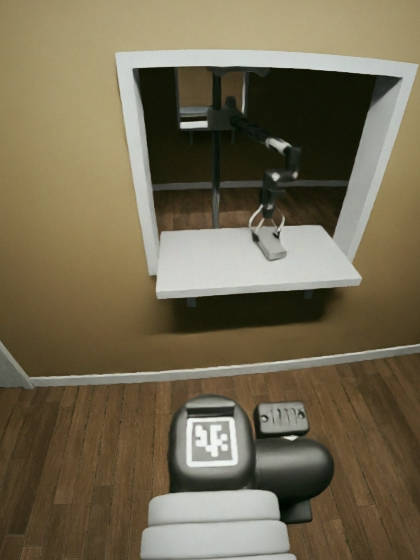

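Request:
execute_actions --actions '[{"r2":{"joints":{"gripper_m":0.12}},"r3":{"base":{"strafe_m":-0.18}}}]' --cameras '[]'

Request:
execute_actions --actions '[{"r2":{"joints":{"lift_m":1.08}},"r3":{"base":{"translate_m":0.25}}}]' --cameras '[]'

Request:
execute_actions --actions '[{"r2":{"base":{"translate_m":-0.3},"joints":{"arm_m":0.01}},"r3":{"base":{"translate_m":0.25}}}]' --cameras '[]'

Request:
execute_actions --actions '[{"r3":{"joints":{"arm_m":0.3,"wrist_roll_rad":-0.3}}}]' --cameras '["r3_wrist_camera","r2_head_camera"]'

Scene clock: 42.90 s.
r1.base_odometry: x=+0.000 y=+0.000 heading=+0.000 (m, m, rad; r1's odometry frame)
r1.turned_by_wheels: +0.000 (rad since the last result)
r1.turned_by_imu: -0.001 (rad since the last result)
r1.base_tilt: forward=-0.1 right=-0.6 (deg)
r1.lidar_m: 1.23 1.66 1.92 3.32 0.97 1.14 1.08 1.07 0.72 0.62 0.63 0.75
r1.base_status: not commanded
r1.joint_positions: lift_m=+0.158 arm_m=+0.001 wrist_yaw_rad=+3.157 wrist_pitch_rad=+0.006 wrist_roll_rad=-0.020 gripper_m=+0.057
r1.joint_status: not commanded
r1.motor_effort: lift_m=+18(18) arm_m=+0(0) wrist_yaw_rad=+0(0) wrist_pitch_rad=-8(7) wrist_roll_rad=-1(1) gripper_m=-2(0) wheel_0=+0(0) wheel_1=+0(0) wheel_2=+0(0) (%)
r1.hand_pose: x=-0.1182 y=+0.0829 z=+0.3347 quat_wxyz=(-0.008, -0.003, -0.010, +1.000) (m; r1's base frame)
r1.wrist_depth_mm: - 137 205 1281 1336 1430 1464 / - 107 137 1281 1336 1397 1182 / - 111 137 1255 1336 1397 1464 / - 128 154 1229 1366 1430 1464 / 195 1160 1229 1281 1336 1430 1464 / 213 1138 1182 1205 211 1060 1138 / 213 960 842 891 854 788 820
r2.base_odometry: x=+0.967 y=+0.333 heading=+0.685 (m, m, rad; r2's odometry frame)
r2.turned_by_wheels: +0.000 (rad since the last result)
r2.turned_by_imu: +0.001 (rad since the last result)
r2.base_tilt: forward=+0.6 right=+0.0 (deg)
r2.lidar_m: 0.46 0.53 1.16 2.23 2.45 2.05 2.17 2.41 2.53 1.65 0.61 0.47
r2.base_status: not commanded
r2.joint_positions: lift_m=+1.000 arm_m=+0.499 wrist_yaw_rad=+0.000 wrist_pitch_rad=+1.451 wrist_roll_rad=+0.000 gripper_m=+0.120
r2.joint_status: all done
r2.motor_effort: lift_m=+17(18) arm_m=+5(5) wrist_yaw_rad=+2(3) wrist_pitch_rad=-3(7) wrist_roll_rad=-1(0) gripper_m=+2(29) wheel_0=+1(1) wheel_1=+0(1) wheel_2=+0(0) (%)
r2.hand_pose: x=+0.7044 y=-0.0874 z=+0.8920 quat_wxyz=(+0.748, +0.000, +0.663, +0.000) (m; r2's base frame)
r2.wrist_depth_mm: 265 267 272 278 279 285 289 / 259 262 265 270 273 276 281 / 253 257 230 231 266 268 272 / 248 250 251 225 260 264 266 / 243 244 246 220 254 258 260 / 237 241 243 215 215 252 254 / 232 235 234 151 244 246 249
r3.base_odometry: x=-1.728 y=-0.400 heading=-1.749 (m, m, rad; r3's odometry frame)
r3.turned_by_wheels: +0.000 (rad since the last result)
r3.turned_by_imu: +0.000 (rad since the last result)
r3.base_tilt: forward=-0.4 right=+0.8 (deg)
r3.lidar_m: 0.87 0.89 1.36 2.38 2.45 0.86 0.80 0.84 1.12 2.36 1.54 0.92
r3.base_status: done
r3.joint_positions: lift_m=+1.080 arm_m=+0.002 wrist_yaw_rad=+0.000 wrist_pitch_rad=+1.450 wrist_roll_rad=-0.011 gripper_m=+0.140
r3.joint_status: not commanded
r3.motor_effort: lift_m=+24(23) arm_m=-1(1) wrist_yaw_rad=-1(0) wrist_pitch_rad=+1(1) wrist_roll_rad=+1(0) gripper_m=-1(1) wheel_0=+0(9) wheel_1=-1(10) wheel_2=-1(2) (%)
r3.hand_pose: x=+0.2074 y=-0.0874 z=+0.9716 quat_wxyz=(+0.748, -0.004, +0.663, +0.004) (m; r3's base frame)
r3.wrist_depth_mm: 1281 1281 1281 1281 1255 1281 1281 / 1281 1229 1229 1255 1281 1281 1281 / 1229 1229 1255 1229 1229 1255 1255 / 1229 1229 1229 1229 1205 1205 1255 / 1205 1229 1229 1098 1229 1205 1205 / 1182 1205 960 976 1205 1205 1182 / 1160 1182 976 111 1182 1182 1182
pictures: none
No camera images: the call's "cameras" was empty. Leave "cameras" out to get every camera's image.

Scene clock: 45.17 s.
r1.base_odometry: x=+0.000 y=+0.000 heading=+0.000 (m, m, rad; r1's odometry frame)
r1.turned_by_wheels: +0.000 (rad since the last result)
r1.turned_by_imu: -0.001 (rad since the last result)
r1.base_tilt: forward=-0.2 right=-0.5 (deg)
r1.lidar_m: 1.21 1.67 1.94 3.34 0.98 1.15 1.07 1.07 0.76 0.61 0.64 0.73
r1.base_status: not commanded
r1.joint_positions: lift_m=+0.158 arm_m=+0.001 wrist_yaw_rad=+3.157 wrist_pitch_rad=+0.006 wrist_roll_rad=-0.020 gripper_m=+0.057
r1.joint_status: not commanded
r1.motor_effort: lift_m=+18(18) arm_m=+0(0) wrist_yaw_rad=+0(0) wrist_pitch_rad=-8(7) wrist_roll_rad=-1(0) gripper_m=-4(2) wheel_0=+0(0) wheel_1=+0(0) wheel_2=+0(0) (%)
r1.hand_pose: x=-0.1182 y=+0.0829 z=+0.3347 quat_wxyz=(-0.008, -0.003, -0.010, +1.000) (m; r1's base frame)
r1.wrist_depth_mm: - 138 205 1255 1336 1397 1499 / - 107 136 1281 1336 1430 1160 / - 111 137 1281 1336 1430 1430 / - 128 154 1255 1366 1397 1464 / 195 1182 1255 1255 1336 1397 1464 / 212 1160 1160 1205 211 1078 1160 / 213 976 854 904 866 778 831
r2.base_odometry: x=+0.967 y=+0.333 heading=+0.685 (m, m, rad; r2's odometry frame)
r2.turned_by_wheels: +0.000 (rad since the last result)
r2.turned_by_imu: +0.001 (rad since the last result)
r2.base_tilt: forward=+0.6 right=+0.1 (deg)
r2.lidar_m: 0.45 0.52 1.17 2.22 2.42 2.04 2.17 2.39 2.54 1.64 0.60 0.46
r2.base_status: not commanded
r2.joint_positions: lift_m=+1.080 arm_m=+0.499 wrist_yaw_rad=+0.000 wrist_pitch_rad=+1.451 wrist_roll_rad=+0.000 gripper_m=+0.120
r2.joint_status: all done
r2.motor_effort: lift_m=+23(22) arm_m=+5(5) wrist_yaw_rad=+2(2) wrist_pitch_rad=-2(2) wrist_roll_rad=-2(0) gripper_m=+2(3) wheel_0=+1(1) wheel_1=+1(1) wheel_2=+0(0) (%)
r2.hand_pose: x=+0.7044 y=-0.0874 z=+0.9715 quat_wxyz=(+0.748, +0.000, +0.663, +0.000) (m; r2's base frame)
r2.wrist_depth_mm: 343 353 357 364 366 373 375 / 342 345 349 353 355 359 368 / 332 336 340 345 349 355 357 / 322 329 330 307 340 345 349 / 317 320 325 298 334 338 340 / 310 315 319 293 214 329 334 / 306 306 309 151 320 322 327
r3.base_odometry: x=-1.773 y=-0.646 heading=-1.749 (m, m, rad; r3's odometry frame)
r3.turned_by_wheels: +0.000 (rad since the last result)
r3.turned_by_imu: +0.000 (rad since the last result)
r3.base_tilt: forward=-0.2 right=+0.8 (deg)
r3.lidar_m: 0.61 0.63 1.05 2.38 2.45 1.12 1.06 1.08 2.47 2.32 1.16 0.64
r3.base_status: done
r3.joint_positions: lift_m=+1.080 arm_m=+0.002 wrist_yaw_rad=+0.000 wrist_pitch_rad=+1.450 wrist_roll_rad=-0.011 gripper_m=+0.140
r3.joint_status: not commanded
r3.motor_effort: lift_m=+24(24) arm_m=-1(1) wrist_yaw_rad=+1(1) wrist_pitch_rad=+1(1) wrist_roll_rad=+2(3) gripper_m=-1(0) wheel_0=+2(7) wheel_1=+1(6) wheel_2=+2(11) (%)
r3.hand_pose: x=+0.2074 y=-0.0874 z=+0.9716 quat_wxyz=(+0.748, -0.004, +0.663, +0.004) (m; r3's base frame)
r3.wrist_depth_mm: 931 946 1025 1060 1118 1182 1205 / 1160 1229 1255 1255 1255 1255 1255 / 1281 1229 1229 1229 1229 1255 1281 / 1229 1229 1205 1229 1229 1229 1255 / 1182 1205 1205 1060 1229 1229 1229 / 1182 1182 976 976 1205 1182 1205 / 1182 1182 976 111 1182 1182 1182
pictures: none
No camera images: the call's "cameras" was empty. Leave "cameras" out to get every camera's image.

Scene clock: 47.67 s.
r1.base_odometry: x=+0.000 y=+0.000 heading=+0.000 (m, m, rad; r1's odometry frame)
r1.turned_by_wheels: +0.000 (rad since the last result)
r1.turned_by_imu: -0.001 (rad since the last result)
r1.base_tilt: forward=+0.0 right=-0.5 (deg)
r1.lidar_m: 1.24 1.68 1.96 3.36 0.97 1.14 1.06 1.08 0.74 0.61 0.62 0.74
r1.base_status: not commanded
r1.joint_positions: lift_m=+0.158 arm_m=+0.001 wrist_yaw_rad=+3.157 wrist_pitch_rad=+0.006 wrist_roll_rad=-0.020 gripper_m=+0.057
r1.joint_status: not commanded
r1.motor_effort: lift_m=+18(18) arm_m=+0(0) wrist_yaw_rad=+0(0) wrist_pitch_rad=-6(8) wrist_roll_rad=-1(1) gripper_m=+1(1) wheel_0=+0(0) wheel_1=+0(0) wheel_2=+0(0) (%)
r1.hand_pose: x=-0.1182 y=+0.0829 z=+0.3347 quat_wxyz=(-0.008, -0.003, -0.010, +1.000) (m; r1's base frame)
r1.wrist_depth_mm: - 137 206 1281 1366 1430 1430 / - 107 137 1255 1336 1430 1160 / - 111 137 1281 1336 1430 1464 / - 127 154 1281 1336 1430 1464 / 195 1182 1205 1281 1336 1464 1430 / 213 1138 1160 1229 211 1078 1118 / 213 976 854 891 854 778 820
r2.base_odometry: x=+0.735 y=+0.144 heading=+0.685 (m, m, rad; r2's odometry frame)
r2.turned_by_wheels: +0.000 (rad since the last result)
r2.turned_by_imu: +0.001 (rad since the last result)
r2.base_tilt: forward=+0.5 right=+0.0 (deg)
r2.lidar_m: 0.76 0.85 1.65 2.26 2.34 1.74 1.72 2.09 2.49 2.31 1.19 0.76
r2.base_status: done
r2.joint_positions: lift_m=+1.080 arm_m=+0.011 wrist_yaw_rad=+0.000 wrist_pitch_rad=+1.451 wrist_roll_rad=+0.000 gripper_m=+0.120
r2.joint_status: all done
r2.motor_effort: lift_m=+23(23) arm_m=-5(5) wrist_yaw_rad=+2(3) wrist_pitch_rad=-1(2) wrist_roll_rad=+0(2) gripper_m=-1(1) wheel_0=-2(7) wheel_1=+0(5) wheel_2=+2(10) (%)
r2.hand_pose: x=+0.2164 y=-0.0874 z=+0.9715 quat_wxyz=(+0.748, +0.000, +0.663, +0.000) (m; r2's base frame)
r2.wrist_depth_mm: 1138 1182 1182 1205 1205 1205 1205 / 1205 1281 1229 1229 1281 1281 1281 / 1182 1205 1229 1255 1229 1281 1281 / 1138 1182 1182 1205 1182 1229 1229 / 1138 1182 1160 1182 1182 1205 1229 / 1118 1118 946 931 214 1160 1182 / 1060 1078 917 151 1138 1138 1160
r3.base_odometry: x=-1.817 y=-0.892 heading=-1.749 (m, m, rad; r3's odometry frame)
r3.turned_by_wheels: +0.000 (rad since the last result)
r3.turned_by_imu: -0.001 (rad since the last result)
r3.base_tilt: forward=-0.3 right=+0.8 (deg)
r3.lidar_m: 0.37 0.36 0.71 1.51 2.47 1.40 1.29 1.34 2.47 2.29 0.54 0.39
r3.base_status: done
r3.joint_positions: lift_m=+1.080 arm_m=+0.002 wrist_yaw_rad=+0.000 wrist_pitch_rad=+1.450 wrist_roll_rad=-0.011 gripper_m=+0.140
r3.joint_status: not commanded
r3.motor_effort: lift_m=+24(24) arm_m=-1(1) wrist_yaw_rad=+0(0) wrist_pitch_rad=+2(1) wrist_roll_rad=+0(1) gripper_m=+0(0) wheel_0=+0(7) wheel_1=+2(6) wheel_2=+2(7) (%)
r3.hand_pose: x=+0.2074 y=-0.0874 z=+0.9716 quat_wxyz=(+0.748, -0.004, +0.663, +0.004) (m; r3's base frame)
r3.wrist_depth_mm: 353 355 353 355 357 357 357 / 349 353 366 809 866 917 960 / 946 1060 1138 1255 1255 1229 1255 / 1205 1229 1229 1229 1229 1229 1255 / 1182 1205 1205 1060 1229 1229 1229 / 1205 1182 976 976 1182 1205 1205 / 1160 1182 976 111 1182 1205 1182
pictures: none
No camera images: the call's "cameras" was empty. Leave "cameras" out to get every camera's image.

Scene clock: 49.67 s.
r1.base_odometry: x=+0.000 y=+0.000 heading=+0.000 (m, m, rad; r1's odometry frame)
r1.turned_by_wheels: +0.000 (rad since the last result)
r1.turned_by_imu: -0.001 (rad since the last result)
r1.base_tilt: forward=-0.1 right=-0.5 (deg)
r1.lidar_m: 1.23 1.67 1.95 3.32 0.99 1.15 1.08 1.08 0.75 0.61 0.61 0.71
r1.base_status: not commanded
r1.joint_positions: lift_m=+0.158 arm_m=+0.001 wrist_yaw_rad=+3.157 wrist_pitch_rad=+0.006 wrist_roll_rad=-0.020 gripper_m=+0.057
r1.joint_status: not commanded
r1.motor_effort: lift_m=+18(18) arm_m=+0(0) wrist_yaw_rad=+0(0) wrist_pitch_rad=-8(6) wrist_roll_rad=-1(1) gripper_m=-1(1) wheel_0=+0(0) wheel_1=+0(0) wheel_2=+0(0) (%)
r1.hand_pose: x=-0.1182 y=+0.0829 z=+0.3347 quat_wxyz=(-0.008, -0.003, -0.010, +1.000) (m; r1's base frame)
r1.wrist_depth_mm: - 137 205 1281 1336 1430 1464 / - 107 137 1255 1336 1397 1160 / - 111 137 1308 1366 1430 1464 / - 127 154 1255 1336 1430 1464 / 195 1160 1205 1281 1336 1397 1464 / 212 1138 1160 1205 211 1078 1118 / 213 976 842 904 842 768 820
r2.base_odometry: x=+0.735 y=+0.144 heading=+0.685 (m, m, rad; r2's odometry frame)
r2.turned_by_wheels: +0.000 (rad since the last result)
r2.turned_by_imu: +0.001 (rad since the last result)
r2.base_tilt: forward=+0.6 right=+0.1 (deg)
r2.lidar_m: 0.75 0.84 1.65 2.26 2.34 1.74 1.73 2.09 2.49 2.32 1.19 0.75
r2.base_status: not commanded
r2.joint_positions: lift_m=+1.080 arm_m=+0.011 wrist_yaw_rad=+0.000 wrist_pitch_rad=+1.451 wrist_roll_rad=+0.000 gripper_m=+0.120
r2.joint_status: not commanded
r2.motor_effort: lift_m=+23(23) arm_m=-5(5) wrist_yaw_rad=+2(2) wrist_pitch_rad=-1(1) wrist_roll_rad=-1(1) gripper_m=-1(1) wheel_0=-2(1) wheel_1=+0(0) wheel_2=+2(2) (%)
r2.hand_pose: x=+0.2164 y=-0.0874 z=+0.9715 quat_wxyz=(+0.748, +0.000, +0.663, +0.000) (m; r2's base frame)
r2.wrist_depth_mm: 1138 1182 1160 1229 1205 1205 1182 / 1255 1255 1229 1255 1255 1281 1308 / 1205 1182 1205 1229 1255 1255 1281 / 1160 1182 1182 1205 1182 1229 1255 / 1138 1138 1182 1160 1182 1182 1229 / 1160 1098 931 976 214 1182 1182 / 1078 1098 917 151 1138 1160 1160
r3.base_odometry: x=-1.817 y=-0.892 heading=-1.749 (m, m, rad; r3's odometry frame)
r3.turned_by_wheels: +0.000 (rad since the last result)
r3.turned_by_imu: +0.000 (rad since the last result)
r3.base_tilt: forward=-0.3 right=+0.8 (deg)
r3.lidar_m: 0.35 0.38 0.69 1.52 2.47 1.39 1.30 1.34 2.46 2.28 0.55 0.38
r3.base_status: not commanded
r3.joint_positions: lift_m=+1.080 arm_m=+0.299 wrist_yaw_rad=+0.000 wrist_pitch_rad=+1.450 wrist_roll_rad=-0.300 gripper_m=+0.140
r3.joint_status: all done
r3.motor_effort: lift_m=+24(24) arm_m=+4(5) wrist_yaw_rad=+0(1) wrist_pitch_rad=+2(0) wrist_roll_rad=-2(3) gripper_m=+0(0) wheel_0=+0(0) wheel_1=+2(2) wheel_2=+2(2) (%)
r3.hand_pose: x=+0.5049 y=-0.0874 z=+0.9716 quat_wxyz=(+0.740, -0.112, +0.656, +0.099) (m; r3's base frame)
r3.wrist_depth_mm: 343 347 349 351 357 359 364 / 342 343 345 345 319 355 357 / 336 338 340 343 315 349 351 / 332 334 338 336 312 345 349 / 329 330 332 336 336 342 345 / 324 322 327 332 334 338 340 / 1160 324 325 111 330 334 336
pictures: r2_head_camera, r3_wrist_camera
Images, in order (width x height): r2_head_camera 420x560, r3_wrist_camera 616x392.

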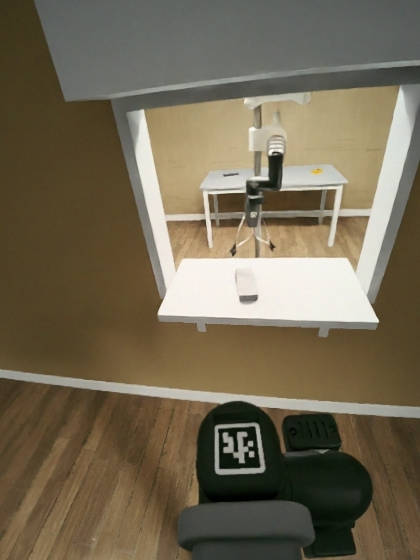

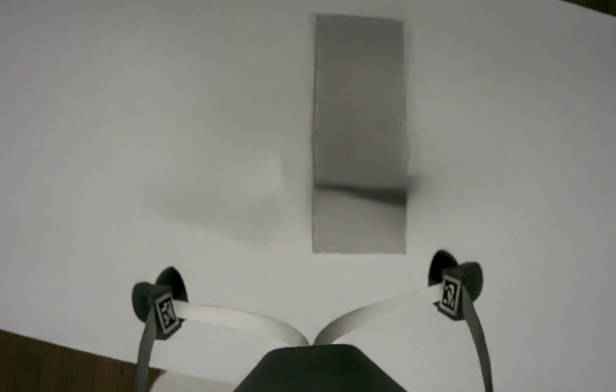

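Request:
execute_actions --actions '[{"r3":{"joints":{"arm_m":0.415,"lift_m":1.05}}}]' --cameras '[]'

Request:
execute_actions --actions '[{"r3":{"joints":{"lift_m":1.0},"pace":"slow"}}]' --cameras '["r3_wrist_camera"]'

Request:
execute_actions --actions '[{"r3":{"joints":{"gripper_m":0.0}}}]' --cameras '[]'

Request:
execute_actions --actions '[{"r3":{"joints":{"lift_m":1.04}}}]' --cameras '["r3_wrist_camera","r2_head_camera"]'

Scene clock: 51.37 s.
r1.base_odometry: x=+0.000 y=+0.000 heading=+0.000 (m, m, rad; r1's odometry frame)
r1.turned_by_wheels: +0.000 (rad since the last result)
r1.turned_by_imu: -0.001 (rad since the last result)
r1.base_tilt: forward=-0.2 right=-0.5 (deg)
r1.lidar_m: 1.27 1.67 1.95 3.25 0.99 1.12 1.08 1.09 0.73 0.63 0.61 0.71
r1.base_status: not commanded
r1.joint_positions: lift_m=+0.158 arm_m=+0.001 wrist_yaw_rad=+3.157 wrist_pitch_rad=+0.006 wrist_roll_rad=-0.020 gripper_m=+0.057
r1.joint_status: not commanded
r1.motor_effort: lift_m=+18(18) arm_m=+0(0) wrist_yaw_rad=+0(0) wrist_pitch_rad=-8(7) wrist_roll_rad=-1(1) gripper_m=-1(1) wheel_0=+0(0) wheel_1=+0(0) wheel_2=+0(0) (%)
r1.hand_pose: x=-0.1182 y=+0.0829 z=+0.3347 quat_wxyz=(-0.008, -0.003, -0.010, +1.000) (m; r1's base frame)
r1.wrist_depth_mm: - 137 204 1255 1336 1430 1464 / - 107 137 1336 1366 1464 1160 / - 111 137 1281 1336 1430 1430 / - 127 154 1255 1336 1397 1464 / 195 1160 1229 1308 1336 1397 1430 / 211 1160 1160 1229 211 1078 1138 / 213 960 866 904 854 778 820
r2.base_odometry: x=+0.735 y=+0.144 heading=+0.685 (m, m, rad; r2's odometry frame)
r2.turned_by_wheels: +0.000 (rad since the last result)
r2.turned_by_imu: +0.001 (rad since the last result)
r2.base_tilt: forward=+0.5 right=+0.0 (deg)
r2.lidar_m: 0.76 0.84 1.66 2.27 2.33 1.74 1.73 2.08 2.49 2.32 1.19 0.77
r2.base_status: not commanded
r2.joint_positions: lift_m=+1.080 arm_m=+0.011 wrist_yaw_rad=+0.000 wrist_pitch_rad=+1.451 wrist_roll_rad=+0.000 gripper_m=+0.120
r2.joint_status: not commanded
r2.motor_effort: lift_m=+23(23) arm_m=-5(5) wrist_yaw_rad=+2(2) wrist_pitch_rad=-2(1) wrist_roll_rad=-1(1) gripper_m=-1(1) wheel_0=-2(2) wheel_1=+0(0) wheel_2=+2(2) (%)
r2.hand_pose: x=+0.2164 y=-0.0874 z=+0.9715 quat_wxyz=(+0.748, +0.000, +0.663, +0.000) (m; r2's base frame)
r2.wrist_depth_mm: 1160 1182 1160 1205 1205 1182 1229 / 1229 1205 1229 1255 1308 1281 1308 / 1182 1182 1205 1205 1255 1255 1281 / 1160 1160 1205 1205 1229 1255 1229 / 1118 1160 1160 1160 1182 1205 1205 / 1098 1098 946 960 216 1160 1182 / 1078 1078 904 151 1160 1160 1182
r3.base_odometry: x=-1.817 y=-0.892 heading=-1.749 (m, m, rad; r3's odometry frame)
r3.turned_by_wheels: +0.000 (rad since the last result)
r3.turned_by_imu: +0.000 (rad since the last result)
r3.base_tilt: forward=-0.3 right=+0.8 (deg)
r3.lidar_m: 0.37 0.38 0.72 1.52 2.48 1.40 1.31 1.35 2.46 2.30 0.56 0.40
r3.base_status: not commanded
r3.joint_positions: lift_m=+1.050 arm_m=+0.414 wrist_yaw_rad=+0.000 wrist_pitch_rad=+1.450 wrist_roll_rad=-0.300 gripper_m=+0.140
r3.joint_status: all done
r3.motor_effort: lift_m=+16(22) arm_m=+4(4) wrist_yaw_rad=-1(0) wrist_pitch_rad=+2(2) wrist_roll_rad=+0(0) gripper_m=+1(1) wheel_0=+0(0) wheel_1=+2(2) wheel_2=+2(2) (%)
r3.hand_pose: x=+0.6198 y=-0.0874 z=+0.9422 quat_wxyz=(+0.740, -0.112, +0.656, +0.099) (m; r3's base frame)
r3.wrist_depth_mm: 315 317 320 322 1255 1281 1308 / 310 312 315 317 320 325 1255 / 306 309 310 312 319 320 322 / 303 306 307 279 310 315 319 / 298 301 303 274 309 310 314 / 294 294 298 272 273 307 310 / 291 293 296 111 301 303 307
pictures: none
No camera images: the call's "cameras" was empty. Leave "cameras" out to get every camera's image.

Scene clock: 52.67 s.
r1.base_odometry: x=+0.000 y=+0.000 heading=+0.000 (m, m, rad; r1's odometry frame)
r1.turned_by_wheels: +0.000 (rad since the last result)
r1.turned_by_imu: -0.001 (rad since the last result)
r1.base_tilt: forward=-0.1 right=-0.5 (deg)
r1.lidar_m: 1.22 1.69 1.95 3.29 0.98 1.14 1.10 1.08 0.75 0.63 0.62 0.68
r1.base_status: not commanded
r1.joint_positions: lift_m=+0.158 arm_m=+0.001 wrist_yaw_rad=+3.157 wrist_pitch_rad=+0.006 wrist_roll_rad=-0.020 gripper_m=+0.057
r1.joint_status: not commanded
r1.motor_effort: lift_m=+18(18) arm_m=+0(0) wrist_yaw_rad=+0(0) wrist_pitch_rad=-7(7) wrist_roll_rad=-1(1) gripper_m=-2(3) wheel_0=+0(0) wheel_1=+0(0) wheel_2=+0(0) (%)
r1.hand_pose: x=-0.1182 y=+0.0829 z=+0.3347 quat_wxyz=(-0.008, -0.003, -0.010, +1.000) (m; r1's base frame)
r1.wrist_depth_mm: - 137 205 1255 1336 1430 1464 / - 107 137 1308 1336 1430 1160 / - 111 137 1281 1366 1430 1464 / - 128 154 1255 1336 1430 1464 / 195 1138 1229 1281 1308 1430 1430 / 213 1160 1182 1205 211 1078 1138 / 213 976 854 904 866 778 831
r2.base_odometry: x=+0.735 y=+0.144 heading=+0.685 (m, m, rad; r2's odometry frame)
r2.turned_by_wheels: +0.000 (rad since the last result)
r2.turned_by_imu: +0.000 (rad since the last result)
r2.base_tilt: forward=+0.6 right=+0.1 (deg)
r2.lidar_m: 0.75 0.85 1.65 2.27 2.34 1.73 1.75 2.07 2.49 2.34 1.20 0.77
r2.base_status: not commanded
r2.joint_positions: lift_m=+1.080 arm_m=+0.011 wrist_yaw_rad=+0.000 wrist_pitch_rad=+1.451 wrist_roll_rad=+0.000 gripper_m=+0.120
r2.joint_status: not commanded
r2.motor_effort: lift_m=+23(23) arm_m=-5(6) wrist_yaw_rad=+2(2) wrist_pitch_rad=-3(1) wrist_roll_rad=-1(1) gripper_m=-2(1) wheel_0=-2(2) wheel_1=+0(0) wheel_2=+2(2) (%)
r2.hand_pose: x=+0.2164 y=-0.0874 z=+0.9715 quat_wxyz=(+0.748, +0.000, +0.663, +0.000) (m; r2's base frame)
r2.wrist_depth_mm: 1118 1160 1182 1205 1255 1229 1205 / 1205 1229 1255 1308 1281 1308 1308 / 1160 1229 1229 1229 1255 1229 1281 / 1182 1160 1182 1205 1205 1229 1229 / 1118 1138 1160 1182 1182 1229 1205 / 1098 1138 931 946 215 1205 1182 / 1098 1098 904 151 1138 1138 1160
r3.base_odometry: x=-1.817 y=-0.892 heading=-1.749 (m, m, rad; r3's odometry frame)
r3.turned_by_wheels: +0.000 (rad since the last result)
r3.turned_by_imu: +0.000 (rad since the last result)
r3.base_tilt: forward=-0.3 right=+0.8 (deg)
r3.lidar_m: 0.35 0.39 0.70 1.51 2.46 1.40 1.29 1.33 2.47 2.30 0.56 0.40
r3.base_status: not commanded
r3.joint_positions: lift_m=+1.000 arm_m=+0.414 wrist_yaw_rad=+0.000 wrist_pitch_rad=+1.450 wrist_roll_rad=-0.300 gripper_m=+0.140
r3.joint_status: all done
r3.motor_effort: lift_m=+16(17) arm_m=+4(4) wrist_yaw_rad=+1(0) wrist_pitch_rad=+1(2) wrist_roll_rad=-1(1) gripper_m=-1(1) wheel_0=+0(1) wheel_1=+2(2) wheel_2=+2(2) (%)
r3.hand_pose: x=+0.6198 y=-0.0874 z=+0.8922 quat_wxyz=(+0.740, -0.112, +0.656, +0.099) (m; r3's base frame)
r3.wrist_depth_mm: 262 265 267 270 272 274 1229 / 259 262 264 265 270 271 273 / 257 258 260 230 232 268 270 / 253 255 258 227 230 265 265 / 250 253 254 225 227 260 263 / 246 247 250 221 222 257 258 / 244 246 249 111 252 254 -
pictures: r3_wrist_camera
Images, in order (width x height): r3_wrist_camera 616x392.

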